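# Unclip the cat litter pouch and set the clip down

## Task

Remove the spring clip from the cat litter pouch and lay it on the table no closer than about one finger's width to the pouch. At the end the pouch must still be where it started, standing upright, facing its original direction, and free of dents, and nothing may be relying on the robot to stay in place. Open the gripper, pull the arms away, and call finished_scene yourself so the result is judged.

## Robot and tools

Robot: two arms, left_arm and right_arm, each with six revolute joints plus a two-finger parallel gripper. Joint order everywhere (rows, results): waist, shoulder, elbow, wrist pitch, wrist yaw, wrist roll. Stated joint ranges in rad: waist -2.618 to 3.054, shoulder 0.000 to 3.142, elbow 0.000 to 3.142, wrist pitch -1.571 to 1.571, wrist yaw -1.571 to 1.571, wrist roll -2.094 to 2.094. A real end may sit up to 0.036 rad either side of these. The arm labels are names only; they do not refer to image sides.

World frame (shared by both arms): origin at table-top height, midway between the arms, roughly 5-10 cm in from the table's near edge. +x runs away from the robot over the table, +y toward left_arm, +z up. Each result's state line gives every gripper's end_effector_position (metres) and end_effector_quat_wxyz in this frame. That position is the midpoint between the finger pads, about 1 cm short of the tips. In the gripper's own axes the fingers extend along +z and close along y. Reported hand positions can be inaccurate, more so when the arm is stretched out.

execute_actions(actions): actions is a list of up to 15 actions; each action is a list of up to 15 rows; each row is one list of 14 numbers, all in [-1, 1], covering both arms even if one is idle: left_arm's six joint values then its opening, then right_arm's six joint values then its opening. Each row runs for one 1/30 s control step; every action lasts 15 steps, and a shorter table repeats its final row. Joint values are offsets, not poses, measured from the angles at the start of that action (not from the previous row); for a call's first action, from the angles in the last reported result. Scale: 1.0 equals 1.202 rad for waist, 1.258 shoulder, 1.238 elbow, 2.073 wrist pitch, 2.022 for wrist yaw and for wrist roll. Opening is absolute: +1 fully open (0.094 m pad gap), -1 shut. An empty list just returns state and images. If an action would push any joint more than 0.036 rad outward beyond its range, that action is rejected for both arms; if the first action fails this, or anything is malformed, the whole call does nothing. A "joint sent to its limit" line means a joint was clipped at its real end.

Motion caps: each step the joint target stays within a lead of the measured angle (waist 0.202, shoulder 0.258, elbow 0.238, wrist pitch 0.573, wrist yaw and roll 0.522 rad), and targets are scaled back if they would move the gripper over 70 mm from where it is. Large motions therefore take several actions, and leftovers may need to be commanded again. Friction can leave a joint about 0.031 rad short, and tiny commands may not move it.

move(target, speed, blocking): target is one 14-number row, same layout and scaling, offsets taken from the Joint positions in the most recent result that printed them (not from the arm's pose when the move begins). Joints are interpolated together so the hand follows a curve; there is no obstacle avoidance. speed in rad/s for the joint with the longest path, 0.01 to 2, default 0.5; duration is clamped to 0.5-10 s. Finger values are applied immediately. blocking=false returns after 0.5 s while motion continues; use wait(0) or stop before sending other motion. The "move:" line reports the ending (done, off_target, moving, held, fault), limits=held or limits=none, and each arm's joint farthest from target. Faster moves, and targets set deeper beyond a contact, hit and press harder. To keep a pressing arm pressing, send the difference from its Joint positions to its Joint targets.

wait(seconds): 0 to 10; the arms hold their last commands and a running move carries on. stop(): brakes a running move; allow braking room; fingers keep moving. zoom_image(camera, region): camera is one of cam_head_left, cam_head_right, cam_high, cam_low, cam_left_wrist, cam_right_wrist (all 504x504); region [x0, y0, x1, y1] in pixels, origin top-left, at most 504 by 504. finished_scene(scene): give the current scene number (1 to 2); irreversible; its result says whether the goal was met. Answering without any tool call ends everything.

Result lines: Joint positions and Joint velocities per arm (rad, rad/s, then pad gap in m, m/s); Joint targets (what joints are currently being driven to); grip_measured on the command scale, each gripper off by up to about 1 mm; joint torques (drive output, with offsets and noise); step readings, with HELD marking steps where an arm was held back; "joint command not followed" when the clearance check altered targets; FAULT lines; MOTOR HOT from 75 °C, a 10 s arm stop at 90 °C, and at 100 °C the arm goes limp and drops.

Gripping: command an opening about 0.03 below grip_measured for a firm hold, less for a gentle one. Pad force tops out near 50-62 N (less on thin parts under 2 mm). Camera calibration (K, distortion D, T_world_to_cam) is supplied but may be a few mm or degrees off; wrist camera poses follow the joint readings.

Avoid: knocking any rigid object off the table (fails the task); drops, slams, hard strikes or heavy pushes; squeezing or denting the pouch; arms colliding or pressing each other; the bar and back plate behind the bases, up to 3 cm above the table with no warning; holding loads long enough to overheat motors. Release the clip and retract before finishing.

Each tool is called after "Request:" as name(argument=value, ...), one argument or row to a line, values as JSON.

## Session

Request:
execute_actions(
  actions=[],
)

Scene clock: 0.00 s.
left_arm: end_effector_position=(+0.1562, +0.1784, +0.2325) grip_measured=+1.000 end_effector_quat_wxyz=(+0.111, -0.171, +0.977, -0.066) | right_arm: end_effector_position=(+0.1410, -0.4105, +0.1201) grip_measured=+1.000 end_effector_quat_wxyz=(+0.220, +0.026, +0.947, +0.234)
Joint names: [waist, shoulder, elbow, wrist pitch, wrist yaw, wrist roll]
Joint positions: left_arm=[-0.831  1.199  1.374 -1.526 -0.096 -1.12   0.094] | right_arm=[-1.219  1.367  0.938 -1.424 -0.569 -1.249  0.094]
Joint velocities: left_arm=[ 0.007  0.007 -0.002  0.037  0.022 -0.095  0.   ] | right_arm=[ 0.002 -0.002 -0.002  0.037  0.007  0.022  0.   ]
Joint torques (N m, as the arm reports them, + toward a larger angle): no reading
Motor temperatures (°C, as the motors report them): left_arm=[23 24 27 26 26 24] | right_arm=[27 27 29 26 25 25]
Joint targets: left_arm=[-0.831 1.199 1.374 -1.526 -0.096 -1.120] | right_arm=[-1.219 1.367 0.938 -1.424 -0.569 -1.249]
camera_calibration (this result's frames):
cam_left_wrist: T_world_to_cam=[[0.303301, -0.937499, 0.170596, 0.0813118], [-0.887153, -0.212469, 0.409654, 0.0865696], [-0.347804, -0.275594, -0.896148, 0.435618], [0, 0, 0, 1]] pos_world=[0.203648, 0.214677, 0.341043]
cam_right_wrist: T_world_to_cam=[[0.0592042, -0.886217, -0.459472, -0.31597], [-0.976795, -0.146338, 0.15639, 0.0613941], [-0.205833, 0.439551, -0.874315, 0.435138], [0, 0, 0, 1]] pos_world=[0.168242, -0.462299, 0.225667]

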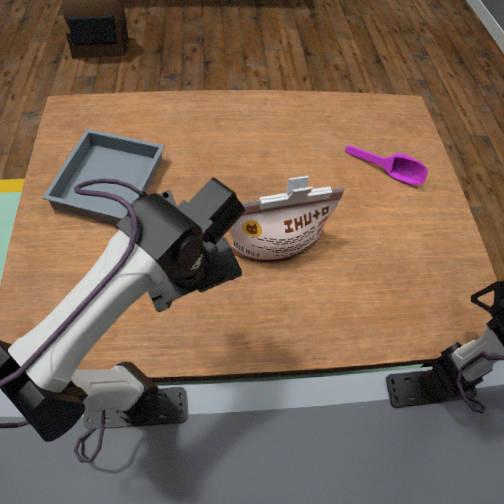

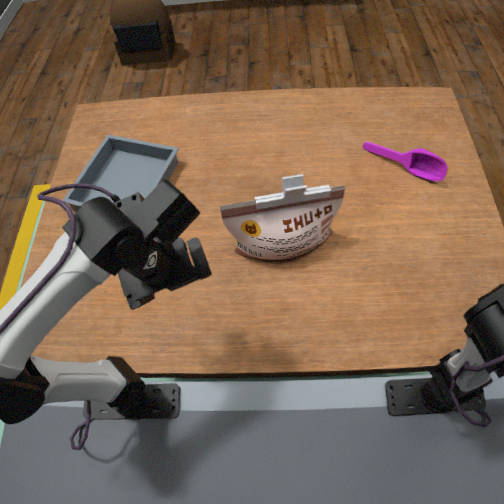

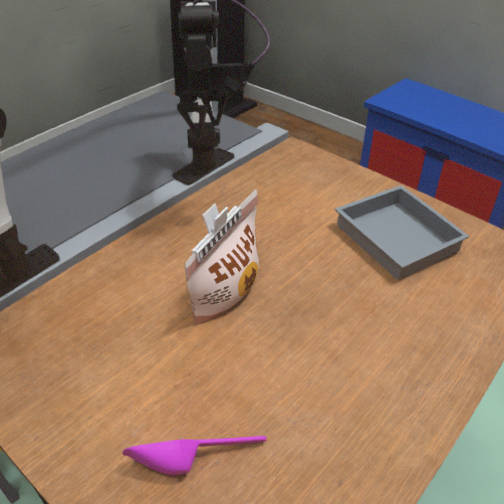

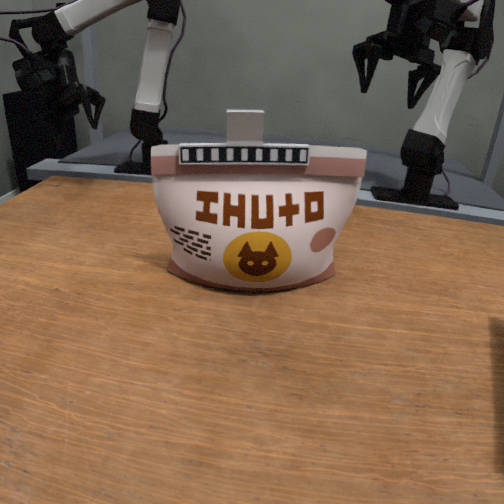

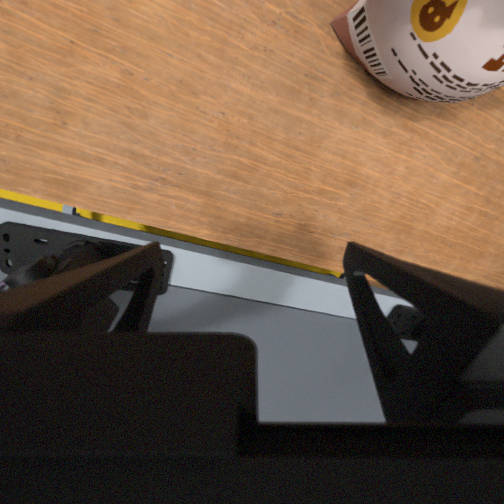

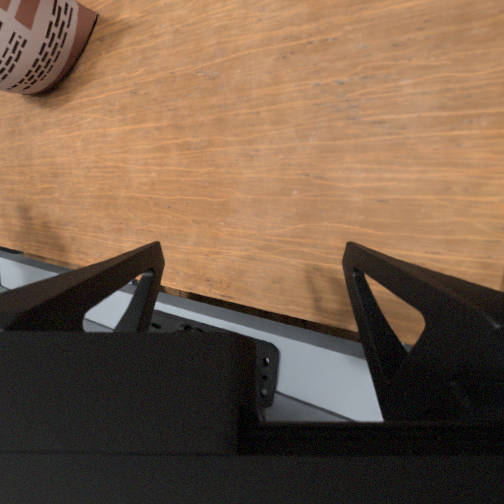

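Request:
move(
  target=[0,0,0,0,0,0,1, 0.8,0.3,1,-0.04,0.28,0,1],
  speed=1.5,
)

Request:
move(
  target=[0,0,0,0,0,0,1, 0.75,0.28,0.06,0,0,0,1],
  speed=1.5,
)

Scene clock: 8.40 s.
left_arm: end_effector_position=(+0.1562, +0.1784, +0.2325) grip_measured=+1.000 end_effector_quat_wxyz=(+0.111, -0.171, +0.977, -0.066) | right_arm: end_effector_position=(+0.3659, -0.4012, +0.3237) grip_measured=+1.000 end_effector_quat_wxyz=(+0.194, -0.457, +0.853, -0.159)
Joint names: [waist, shoulder, elbow, wrist pitch, wrist yaw, wrist roll]
Joint positions: left_arm=[-0.831  1.199  1.374 -1.526 -0.096 -1.12   0.094] | right_arm=[-0.262  1.728  2.161 -1.494 -0.005 -1.249  0.094]
Joint velocities: left_arm=[-0.007  0.007 -0.002  0.066 -0.022 -0.037  0.   ] | right_arm=[ 0.002 -0.012 -0.017  0.022 -0.007  0.037  0.   ]
Joint torques (N m, as the arm reports them, + toward a larger angle): left_arm=[ 0.09 -3.05  7.18  0.99 -0.02  0.06] | right_arm=[-0.09 -7.55  7.    1.19 -0.09  0.18]
Motor temperatures (°C, as the motors report them): left_arm=[23 24 28 26 26 24] | right_arm=[27 28 30 26 25 25]
Joint targets: left_arm=[-0.831 1.199 1.374 -1.526 -0.096 -1.120] | right_arm=[-0.257 1.744 2.176 -1.508 -0.003 -1.249]
move: done; limits=none; left_arm: farthest joint: the waist, 0.000 radians from its target (0.000 radians at the start); right_arm: farthest joint: the shoulder, 0.016 radians from its target (0.378 radians at the start)
camera_calibration (this result's frames):
cam_left_wrist: T_world_to_cam=[[0.303301, -0.937499, 0.170596, 0.0813118], [-0.887153, -0.212469, 0.409654, 0.0865696], [-0.347804, -0.275594, -0.896148, 0.435618], [0, 0, 0, 1]] pos_world=[0.203648, 0.214677, 0.341043]
cam_right_wrist: T_world_to_cam=[[0.723225, -0.530109, 0.442639, -0.61964], [-0.687131, -0.616612, 0.384239, -0.117812], [0.0692484, -0.582043, -0.810204, 0.124115], [0, 0, 0, 1]] pos_world=[0.358592, -0.328881, 0.420104]

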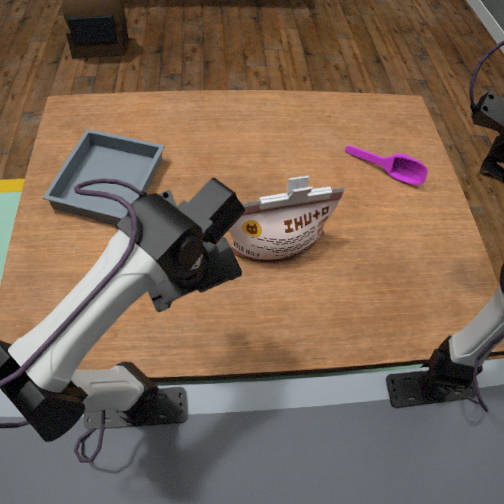

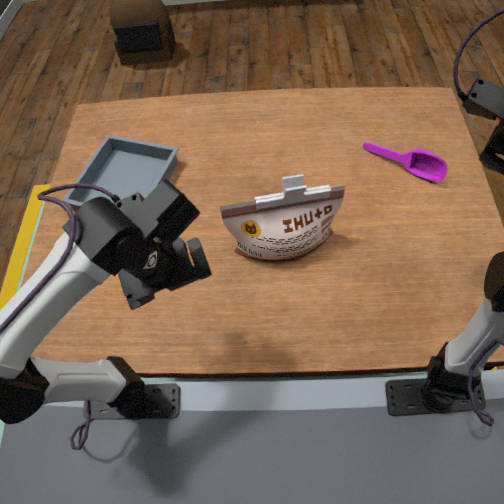

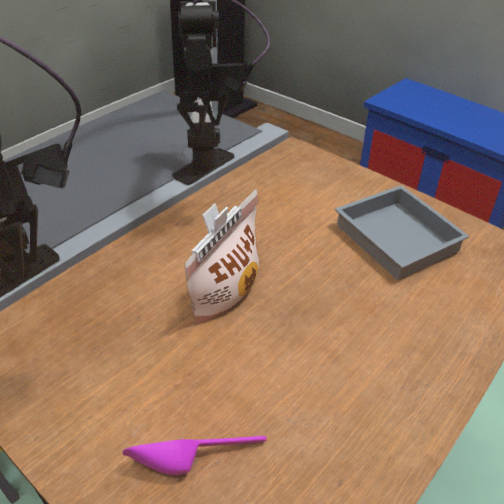

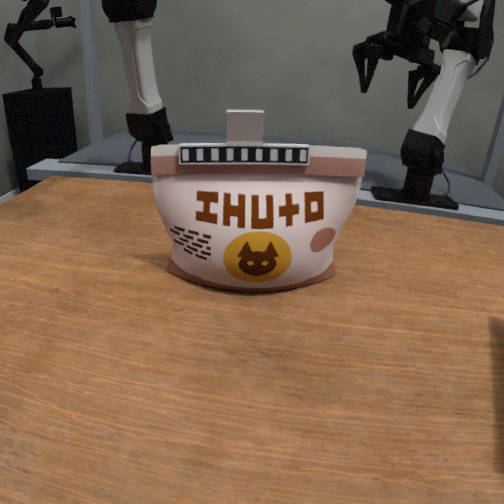

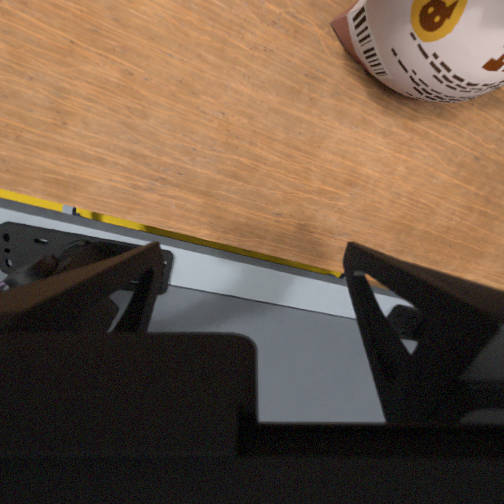

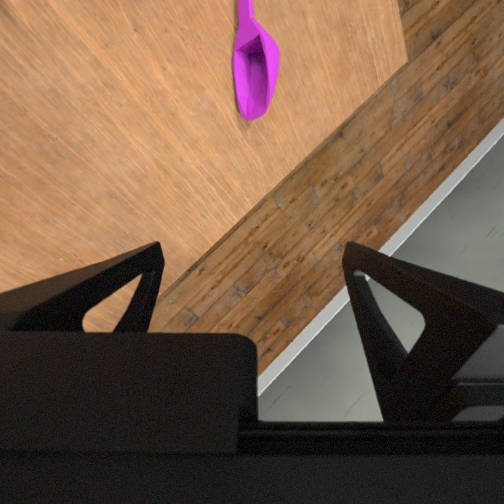

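Scene clock: 9.70 s.
left_arm: end_effector_position=(+0.1562, +0.1784, +0.2325) grip_measured=+1.000 end_effector_quat_wxyz=(+0.111, -0.171, +0.977, -0.066) | right_arm: end_effector_position=(+0.3478, -0.0386, +0.2193) grip_measured=+1.000 end_effector_quat_wxyz=(-0.124, +0.805, -0.580, +0.025)
Joint names: [waist, shoulder, elbow, wrist pitch, wrist yaw, wrist roll]
Joint positions: left_arm=[-0.831  1.199  1.374 -1.526 -0.096 -1.12   0.094] | right_arm=[ 0.643  2.069  2.218 -1.489 -0.005 -1.249  0.094]
Joint velocities: left_arm=[-0.002 -0.002  0.007  0.022  0.081  0.022  0.   ] | right_arm=[-0.022  0.002 -0.012  0.051 -0.066  0.022  0.   ]
Joint torques (N m, as the arm reports them, + toward a larger angle): left_arm=[ 0.1  -3.05  7.17  0.99 -0.01  0.06] | right_arm=[ -0.8  -12.27   7.61   0.8   -0.1    0.16]
Motor temperatures (°C, as the motors report them): left_arm=[23 24 28 26 26 24] | right_arm=[27 28 30 27 25 25]
Joint targets: left_arm=[-0.831 1.199 1.374 -1.526 -0.096 -1.120] | right_arm=[0.639 2.081 2.235 -1.494 -0.005 -1.249]
move: done; limits=none; left_arm: farthest joint: the waist, 0.000 radians from its target (0.000 radians at the start); right_arm: farthest joint: the elbow, 0.017 radians from its target (0.075 radians at the start)
camera_calibration (this result's frames):
cam_left_wrist: T_world_to_cam=[[0.303301, -0.937499, 0.170596, 0.0813118], [-0.887153, -0.212469, 0.409654, 0.0865696], [-0.347804, -0.275594, -0.896148, 0.435618], [0, 0, 0, 1]] pos_world=[0.203648, 0.214677, 0.341043]
cam_right_wrist: T_world_to_cam=[[0.927557, 0.301218, 0.221148, -0.358479], [0.155077, -0.848727, 0.505583, -0.195149], [0.339985, -0.434662, -0.833954, 0.168582], [0, 0, 0, 1]] pos_world=[0.305458, 0.0156287, 0.31853]

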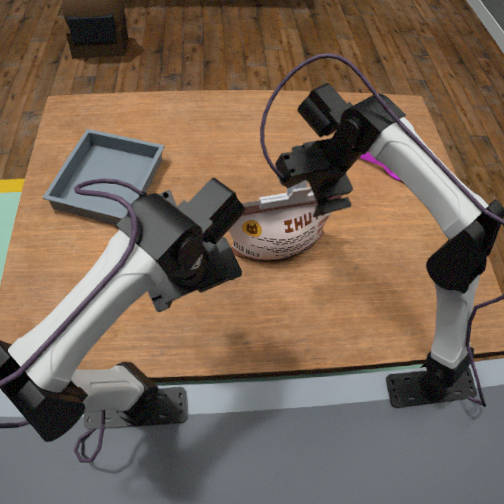

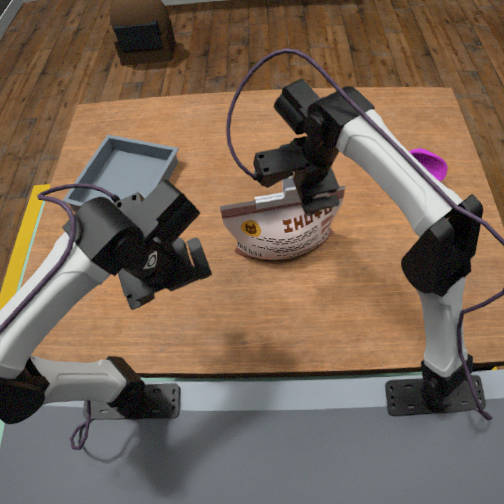

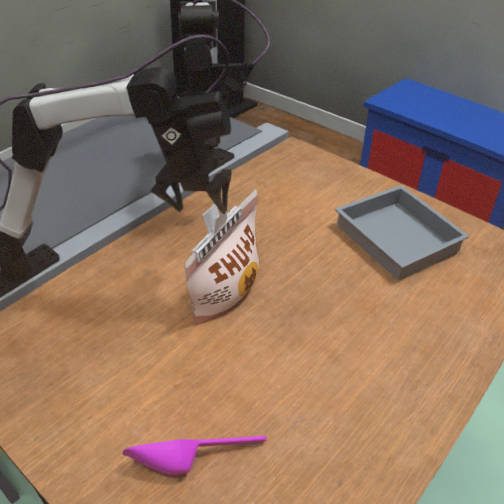

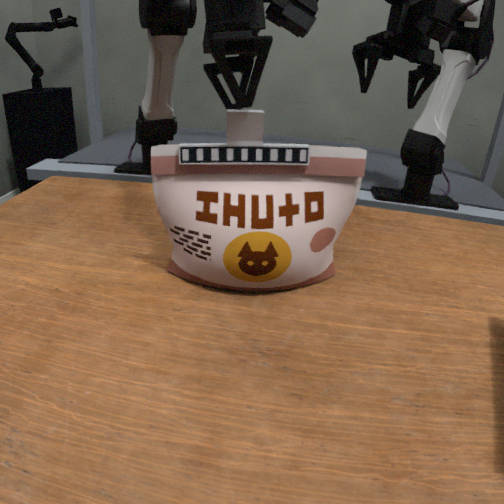

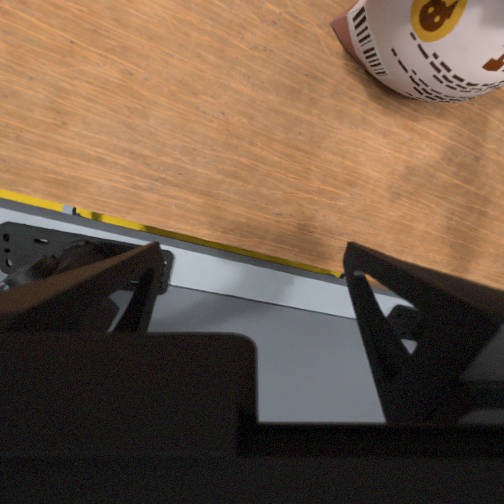

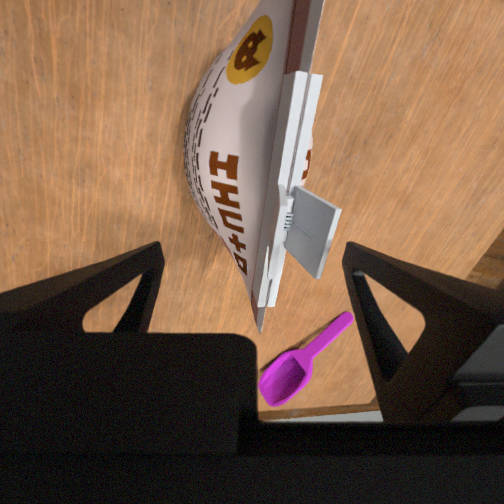

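Request:
move(
  target=[0,0,0,0,0,0,1, -0.02,0.065,0,0.04,0,0.06,1],
)

Scene clock: 13.07 s.
left_arm: end_effector_position=(+0.1562, +0.1784, +0.2325) grip_measured=+1.000 end_effector_quat_wxyz=(+0.111, -0.171, +0.977, -0.066) | right_arm: end_effector_position=(+0.3711, -0.0327, +0.1927) grip_measured=+1.000 end_effector_quat_wxyz=(-0.123, +0.764, -0.633, +0.019)
Joint names: [waist, shoulder, elbow, wrist pitch, wrist yaw, wrist roll]
Joint positions: left_arm=[-0.831  1.199  1.374 -1.526 -0.096 -1.12   0.094] | right_arm=[ 0.621  2.141  2.218 -1.421 -0.005 -1.135  0.094]
Joint velocities: left_arm=[-0.007  0.002 -0.002 -0.022  0.007  0.051  0.   ] | right_arm=[ 0.002 -0.002 -0.017  0.007 -0.022  0.007  0.   ]
Joint torques (N m, as the arm reports them, + toward a larger angle): left_arm=[ 0.11 -3.08  7.17  0.99 -0.01  0.05] | right_arm=[ -0.7  -13.33   6.54   0.98  -0.1    0.22]
Motor temperatures (°C, as the motors report them): left_arm=[23 24 28 27 26 24] | right_arm=[27 30 31 27 25 25]
Joint targets: left_arm=[-0.831 1.199 1.374 -1.526 -0.096 -1.120] | right_arm=[0.619 2.151 2.218 -1.406 -0.005 -1.128]
move: done; limits=none; left_arm: farthest joint: the waist, 0.000 radians from its target (0.000 radians at the start); right_arm: farthest joint: the wrist pitch, 0.015 radians from its target (0.083 radians at the start)
camera_calibration (this result's frames):
cam_left_wrist: T_world_to_cam=[[0.303301, -0.937499, 0.170596, 0.0813118], [-0.887153, -0.212469, 0.409654, 0.0865696], [-0.347804, -0.275594, -0.896148, 0.435618], [0, 0, 0, 1]] pos_world=[0.203648, 0.214677, 0.341043]
cam_right_wrist: T_world_to_cam=[[0.963705, 0.17203, 0.204155, -0.390417], [0.0524234, -0.871759, 0.487122, -0.139309], [0.261774, -0.45874, -0.849136, 0.17216], [0, 0, 0, 1]] pos_world=[0.338482, 0.0246966, 0.293753]

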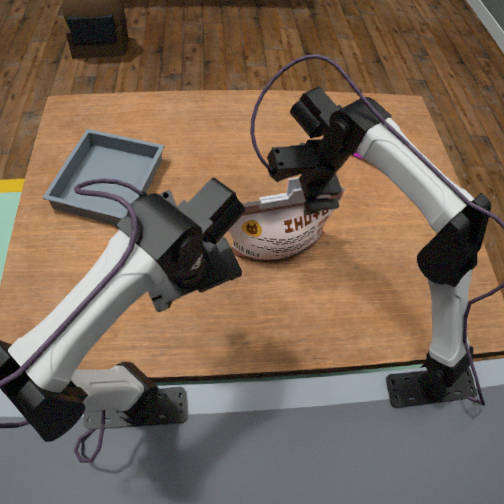

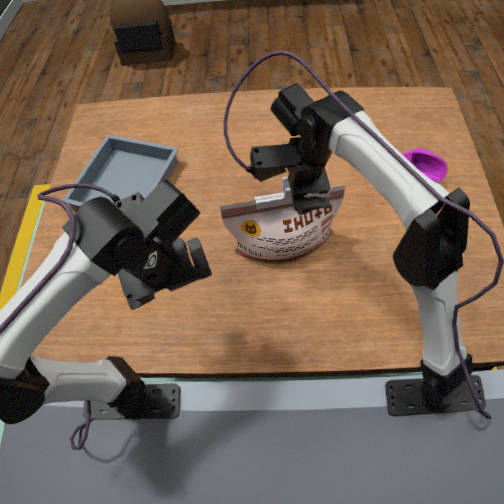

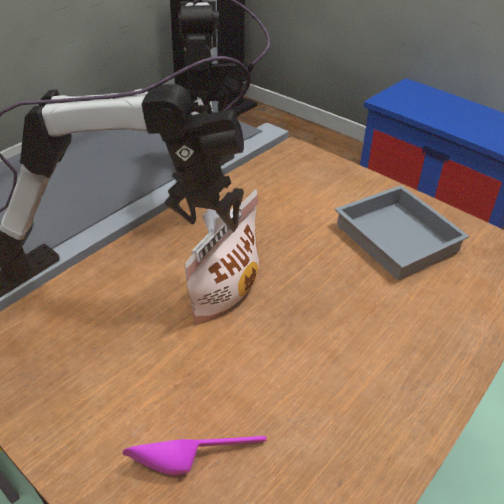

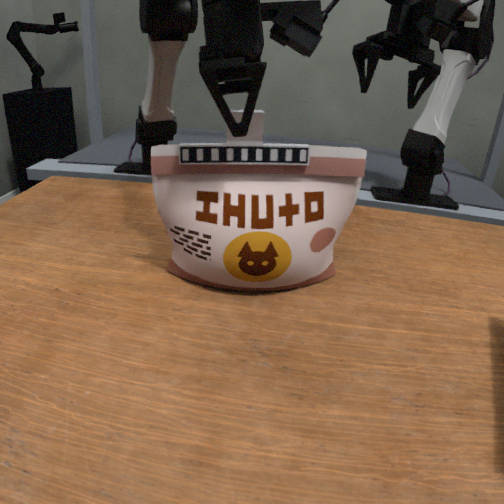

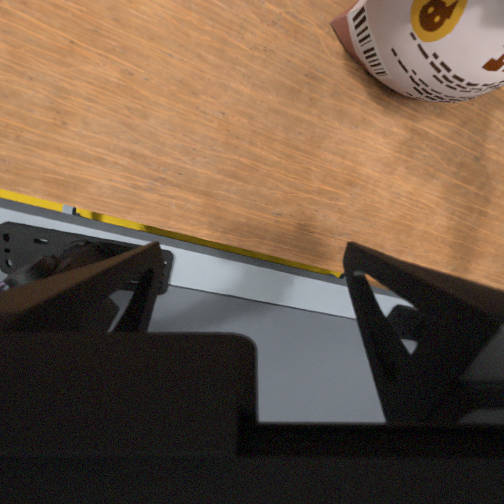

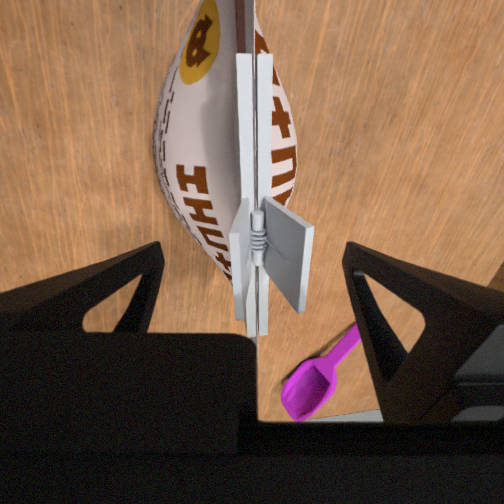

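Request:
move(
  target=[0,0,0,0,0,0,1, 0,0,0,0,0,0,-1],
)

Request:
move(
  target=[0,0,0,0,0,0,1, 0,0,0.16,-0.06,0,0,-1],
  speed=0.3,
)

Request:
move(
  target=[0,0,0,0,0,0,1, -0.55,0,0,0,0,0,-1],
  speed=1,
)

Request:
move(
  target=[0,0,0,0,0,0,1, 0,-0.11,-0.74,0.32,0,0,-1],
  speed=0.7,
)

Scene clock: 20.90 s.
left_arm: end_effector_position=(+0.1562, +0.1784, +0.2325) grip_measured=+1.000 end_effector_quat_wxyz=(+0.111, -0.171, +0.977, -0.066) | right_arm: end_effector_position=(+0.3719, -0.0327, +0.1928) grip_measured=-0.646 end_effector_quat_wxyz=(-0.124, +0.764, -0.633, +0.021)
Joint names: [waist, shoulder, elbow, wrist pitch, wrist yaw, wrist roll]
Joint positions: left_arm=[-0.831  1.199  1.374 -1.526 -0.096 -1.12   0.094] | right_arm=[ 0.621  2.141  2.218 -1.418 -0.002 -1.134  0.017]
Joint velocities: left_arm=[-0.022  0.002 -0.017 -0.037  0.081 -0.007  0.   ] | right_arm=[ 0.002 -0.002 -0.007  0.037 -0.007 -0.022  0.   ]
Joint torques (N m, as the arm reports them, + toward a larger angle): left_arm=[ 0.09 -3.06  7.18  1.   -0.01  0.05] | right_arm=[ -0.51 -14.21   6.54   0.82  -0.12   0.15]
Motor temperatures (°C, as the motors report them): left_arm=[23 24 29 27 26 24] | right_arm=[27 33 32 27 25 25]
Joint targets: left_arm=[-0.831 1.199 1.374 -1.526 -0.096 -1.120] | right_arm=[0.621 2.141 2.218 -1.421 -0.005 -1.135]
move: done; limits=none; left_arm: farthest joint: the waist, 0.000 radians from its target (0.000 radians at the start); right_arm: farthest joint: the wrist pitch, 0.003 radians from its target (0.000 radians at the start)
camera_calibration (this result's frames):
cam_left_wrist: T_world_to_cam=[[0.303301, -0.937499, 0.170596, 0.0813118], [-0.887153, -0.212469, 0.409654, 0.0865696], [-0.347804, -0.275594, -0.896148, 0.435618], [0, 0, 0, 1]] pos_world=[0.203648, 0.214677, 0.341043]
cam_right_wrist: T_world_to_cam=[[0.963149, 0.171083, 0.207547, -0.391683], [0.0497202, -0.871583, 0.48772, -0.13853], [0.264335, -0.459427, -0.84797, 0.170882], [0, 0, 0, 1]] pos_world=[0.338967, 0.0247775, 0.293759]

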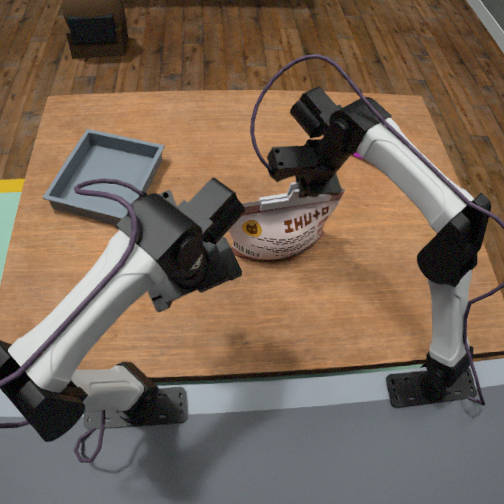

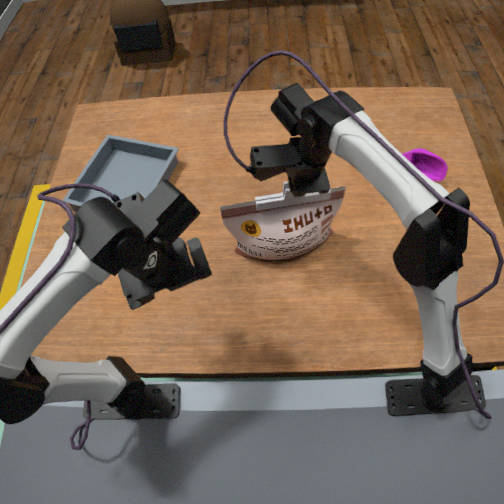

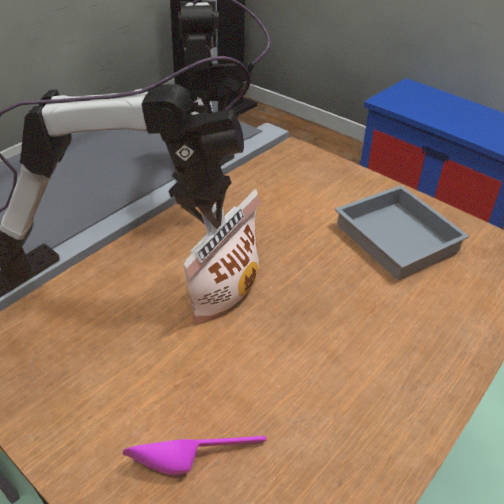

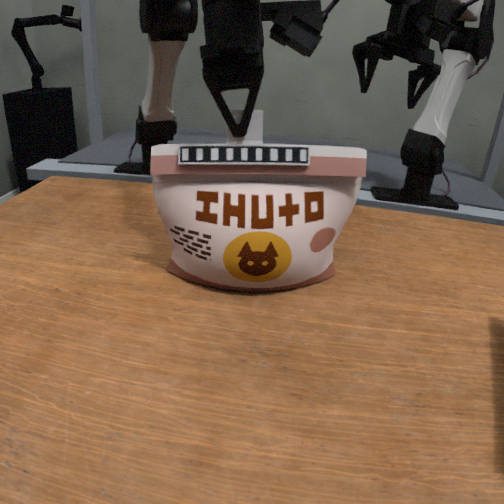

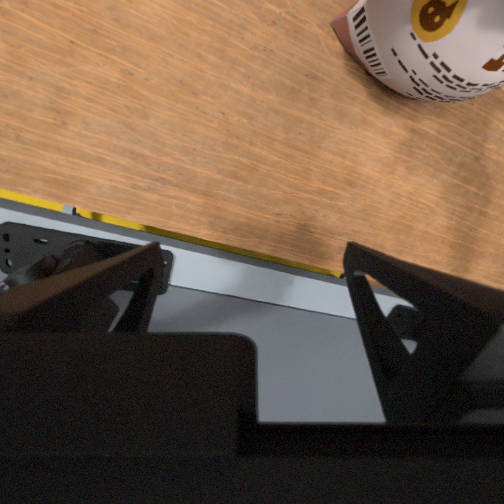

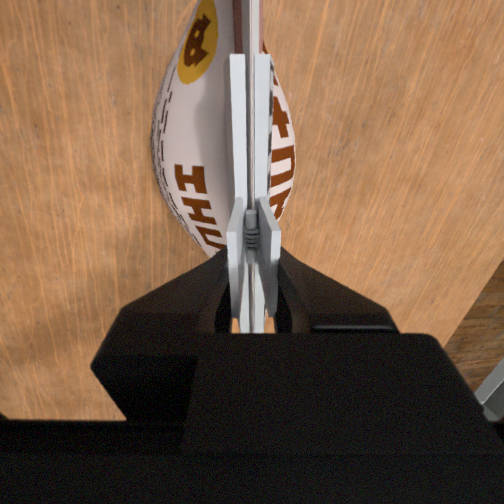

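Scene clock: 22.20 s.
left_arm: end_effector_position=(+0.1562, +0.1784, +0.2325) grip_measured=+1.000 end_effector_quat_wxyz=(+0.111, -0.171, +0.977, -0.066) | right_arm: end_effector_position=(+0.3689, -0.0361, +0.2383) grip_measured=-0.645 end_effector_quat_wxyz=(-0.153, +0.760, -0.631, +0.028)
Joint names: [waist, shoulder, elbow, wrist pitch, wrist yaw, wrist roll]
Joint positions: left_arm=[-0.831  1.199  1.374 -1.526 -0.096 -1.12   0.094] | right_arm=[ 0.621  2.141  2.398 -1.537 -0.002 -1.134  0.017]
Joint velocities: left_arm=[ 0.022 -0.017 -0.007  0.037  0.007  0.022  0.   ] | right_arm=[-0.007  0.007  0.002 -0.022 -0.022  0.051  0.   ]
Joint torques (N m, as the arm reports them, + toward a larger angle): left_arm=[ 0.08 -3.06  7.16  0.99 -0.02  0.05] | right_arm=[ -0.52 -13.77   7.38   0.92  -0.1    0.15]
Motor temperatures (°C, as the motors report them): left_arm=[23 24 29 27 26 24] | right_arm=[27 33 32 27 25 25]
Joint targets: left_arm=[-0.831 1.199 1.374 -1.526 -0.096 -1.120] | right_arm=[0.621 2.141 2.416 -1.542 -0.002 -1.134]
move: done; limits=none; left_arm: farthest joint: the waist, 0.000 radians from its target (0.000 radians at the start); right_arm: farthest joint: the elbow, 0.018 radians from its target (0.198 radians at the start)
camera_calibration (this result's frames):
cam_left_wrist: T_world_to_cam=[[0.303301, -0.937499, 0.170596, 0.0813118], [-0.887153, -0.212469, 0.409654, 0.0865696], [-0.347804, -0.275594, -0.896148, 0.435618], [0, 0, 0, 1]] pos_world=[0.203648, 0.214677, 0.341043]
cam_right_wrist: T_world_to_cam=[[0.951649, 0.161397, 0.26137, -0.406621], [0.0248331, -0.888488, 0.458228, -0.147944], [0.306181, -0.429582, -0.849537, 0.194718], [0, 0, 0, 1]] pos_world=[0.331016, 0.0178279, 0.339491]

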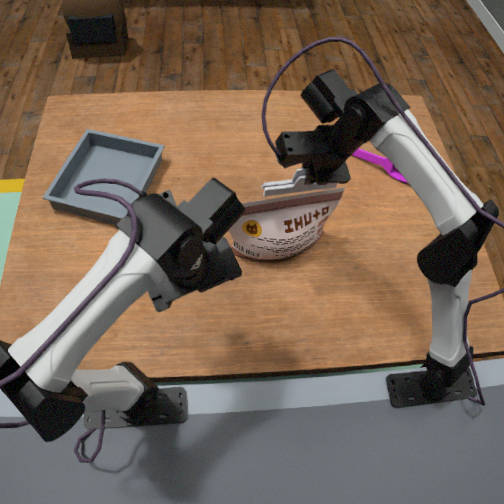

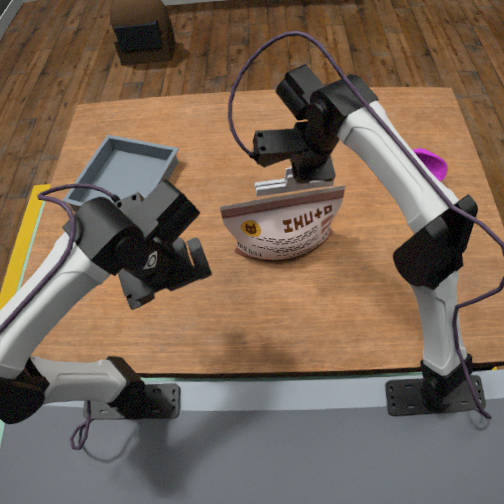

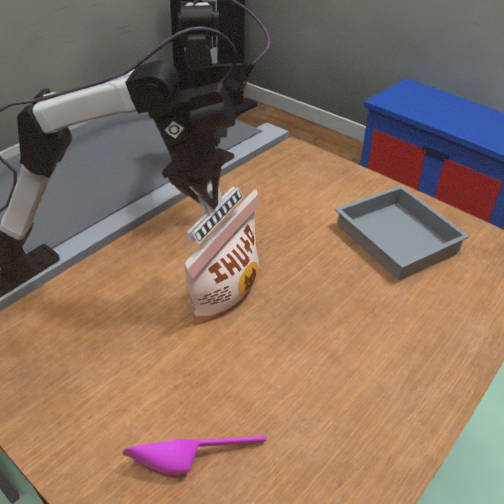

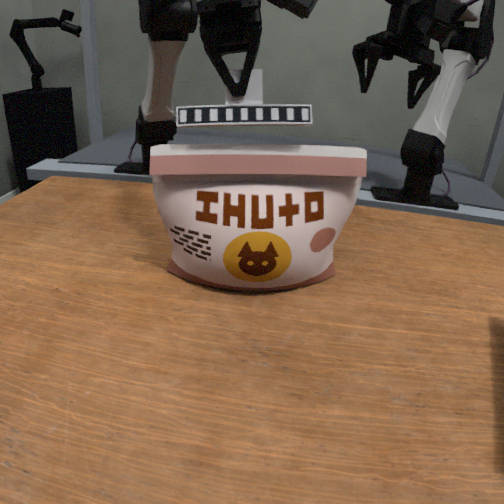

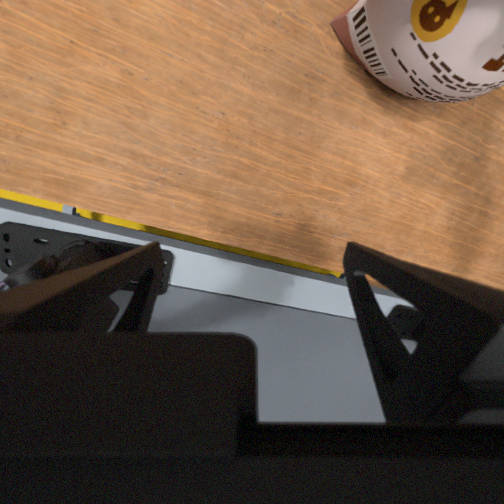

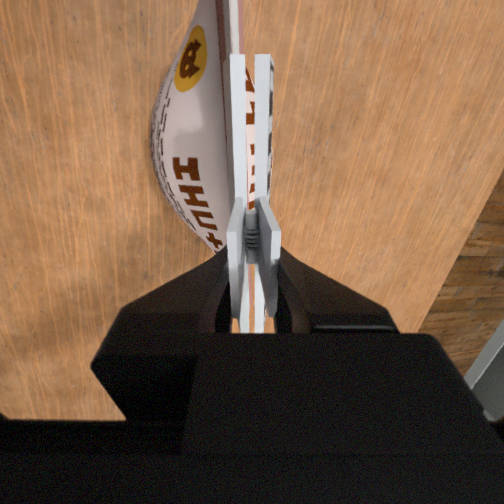

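Scene clock: 23.50 s.
left_arm: end_effector_position=(+0.1562, +0.1784, +0.2325) grip_measured=+1.000 end_effector_quat_wxyz=(+0.111, -0.171, +0.977, -0.066) | right_arm: end_effector_position=(+0.4544, -0.3247, +0.2302) grip_measured=-0.645 end_effector_quat_wxyz=(+0.128, -0.509, +0.848, -0.073)
Joint names: [waist, shoulder, elbow, wrist pitch, wrist yaw, wrist roll]
Joint positions: left_arm=[-0.831  1.199  1.374 -1.526 -0.096 -1.12   0.094] | right_arm=[-0.05   2.141  2.398 -1.537  0.009 -1.134  0.017]
Joint velocities: left_arm=[ 0.007  0.017  0.007 -0.022 -0.022  0.051  0.   ] | right_arm=[-0.012 -0.012 -0.002 -0.022 -0.066 -0.022 -0.   ]
Joint torques (N m, as the arm reports them, + toward a larger angle): left_arm=[ 0.11 -3.08  7.17  0.99 -0.01  0.06] | right_arm=[  0.18 -13.79   6.18   0.96  -0.2    0.16]
Motor temperatures (°C, as the motors report them): left_arm=[23 24 29 27 26 24] | right_arm=[27 34 32 27 25 25]
Joint targets: left_arm=[-0.831 1.199 1.374 -1.526 -0.096 -1.120] | right_arm=[-0.040 2.141 2.398 -1.537 -0.002 -1.134]
move: done; limits=none; left_arm: farthest joint: the waist, 0.000 radians from its target (0.000 radians at the start); right_arm: farthest joint: the wrist yaw, 0.011 radians from its target (0.000 radians at the start)
camera_calibration (this result's frames):
cam_left_wrist: T_world_to_cam=[[0.303301, -0.937499, 0.170596, 0.0813118], [-0.887153, -0.212469, 0.409654, 0.0865696], [-0.347804, -0.275594, -0.896148, 0.435618], [0, 0, 0, 1]] pos_world=[0.203648, 0.214677, 0.341043]
cam_right_wrist: T_world_to_cam=[[0.84885, -0.467692, 0.246411, -0.593356], [-0.5268, -0.709598, 0.467923, -0.0962871], [-0.0439908, -0.527006, -0.848722, 0.164968], [0, 0, 0, 1]] pos_world=[0.460203, -0.258893, 0.331277]

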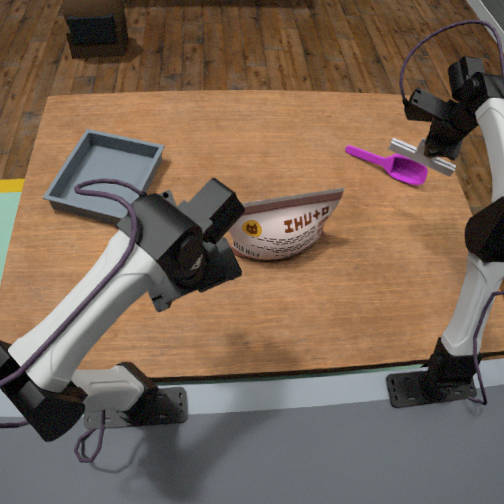

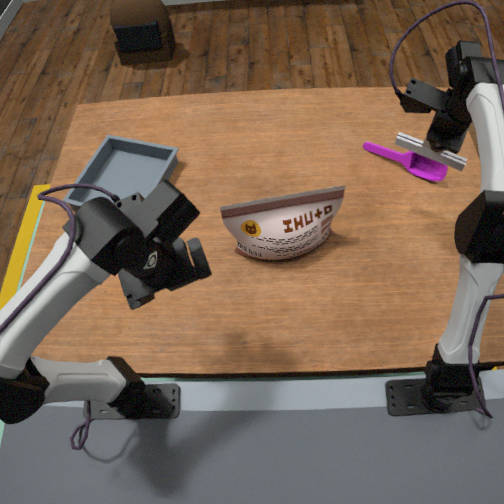

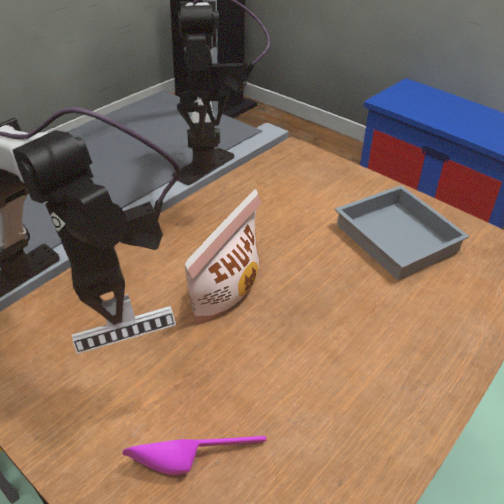

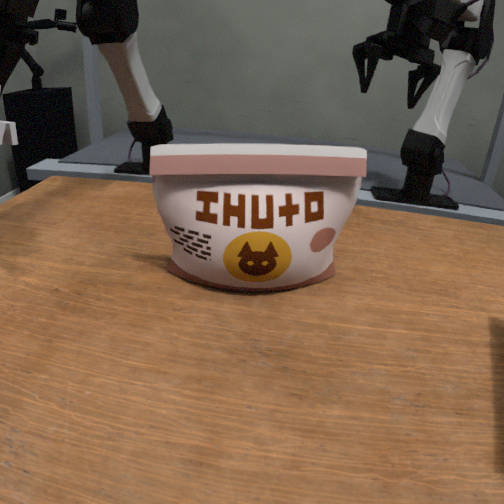

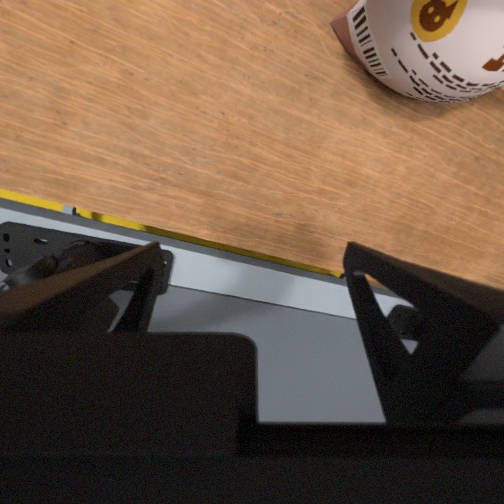

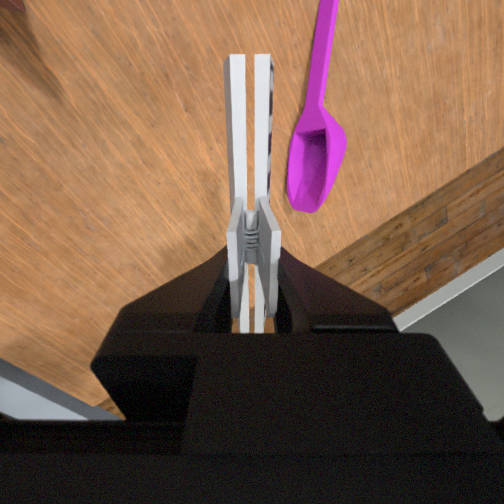

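Scene clock: 25.60 s.
left_arm: end_effector_position=(+0.1562, +0.1784, +0.2325) grip_measured=+1.000 end_effector_quat_wxyz=(+0.111, -0.171, +0.977, -0.066) | right_arm: end_effector_position=(+0.4169, -0.3176, +0.0494) grip_measured=-0.645 end_effector_quat_wxyz=(+0.075, -0.514, +0.853, -0.038)
Joint names: [waist, shoulder, elbow, wrist pitch, wrist yaw, wrist roll]
Joint positions: left_arm=[-0.831  1.199  1.374 -1.526 -0.096 -1.12   0.094] | right_arm=[-0.05   2.016  1.497 -0.888  0.009 -1.134  0.017]
Joint velocities: left_arm=[-0.037  0.002  0.007 -0.11  -0.022 -0.022  0.   ] | right_arm=[ 0.012 -0.012  0.012  0.037 -0.066 -0.081 -0.001]
Joint torques (N m, as the arm reports them, + toward a larger angle): left_arm=[ 0.1  -3.06  7.17  1.   -0.02  0.06] | right_arm=[ -0.51 -14.24   5.58   0.84  -0.09   0.15]
Motor temperatures (°C, as the motors report them): left_arm=[23 24 29 27 26 24] | right_arm=[27 35 32 27 25 25]
Joint targets: left_arm=[-0.831 1.199 1.374 -1.526 -0.096 -1.120] | right_arm=[-0.050 2.003 1.482 -0.874 0.009 -1.134]
move: done; limits=none; left_arm: farthest joint: the waist, 0.000 radians from its target (0.000 radians at the start); right_arm: farthest joint: the elbow, 0.015 radians from its target (0.916 radians at the start)
camera_calibration (this result's frames):
cam_left_wrist: T_world_to_cam=[[0.303301, -0.937499, 0.170596, 0.0813118], [-0.887153, -0.212469, 0.409654, 0.0865696], [-0.347804, -0.275594, -0.896148, 0.435618], [0, 0, 0, 1]] pos_world=[0.203648, 0.214677, 0.341043]
cam_right_wrist: T_world_to_cam=[[0.874827, -0.465529, 0.134019, -0.518216], [-0.460769, -0.714196, 0.526894, -0.0582828], [-0.149569, -0.522692, -0.839299, 0.058471], [0, 0, 0, 1]] pos_world=[0.435239, -0.252308, 0.149234]

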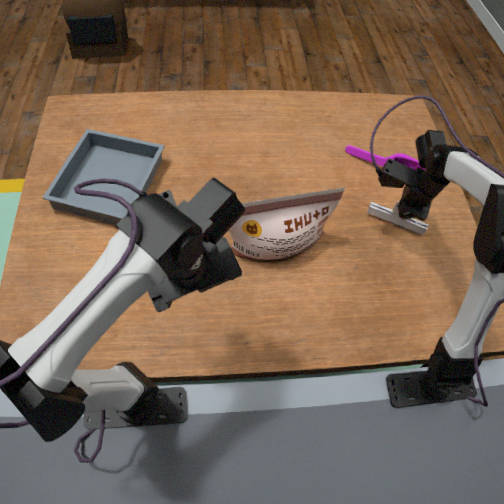

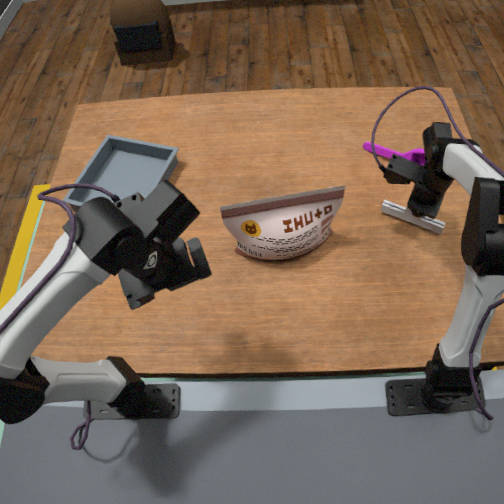

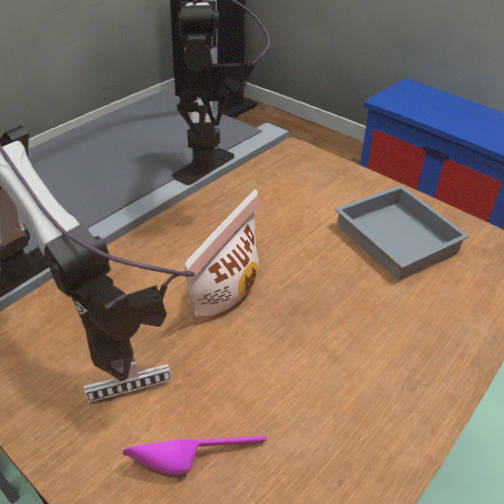

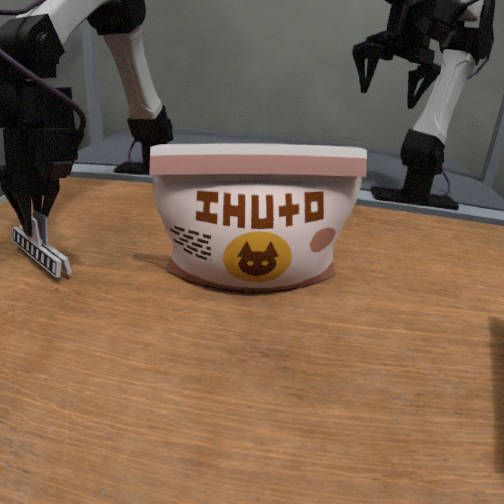

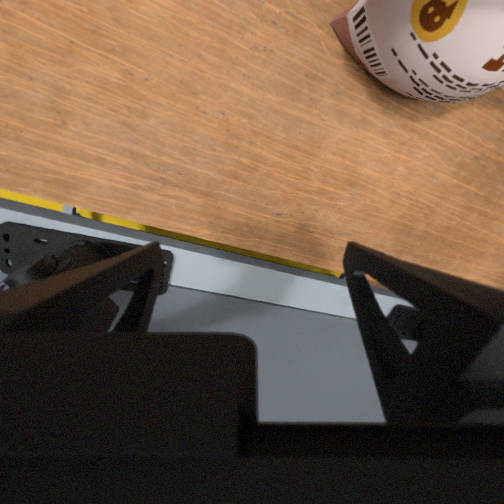

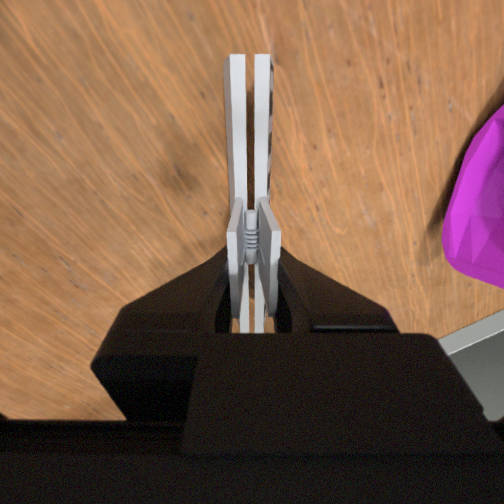

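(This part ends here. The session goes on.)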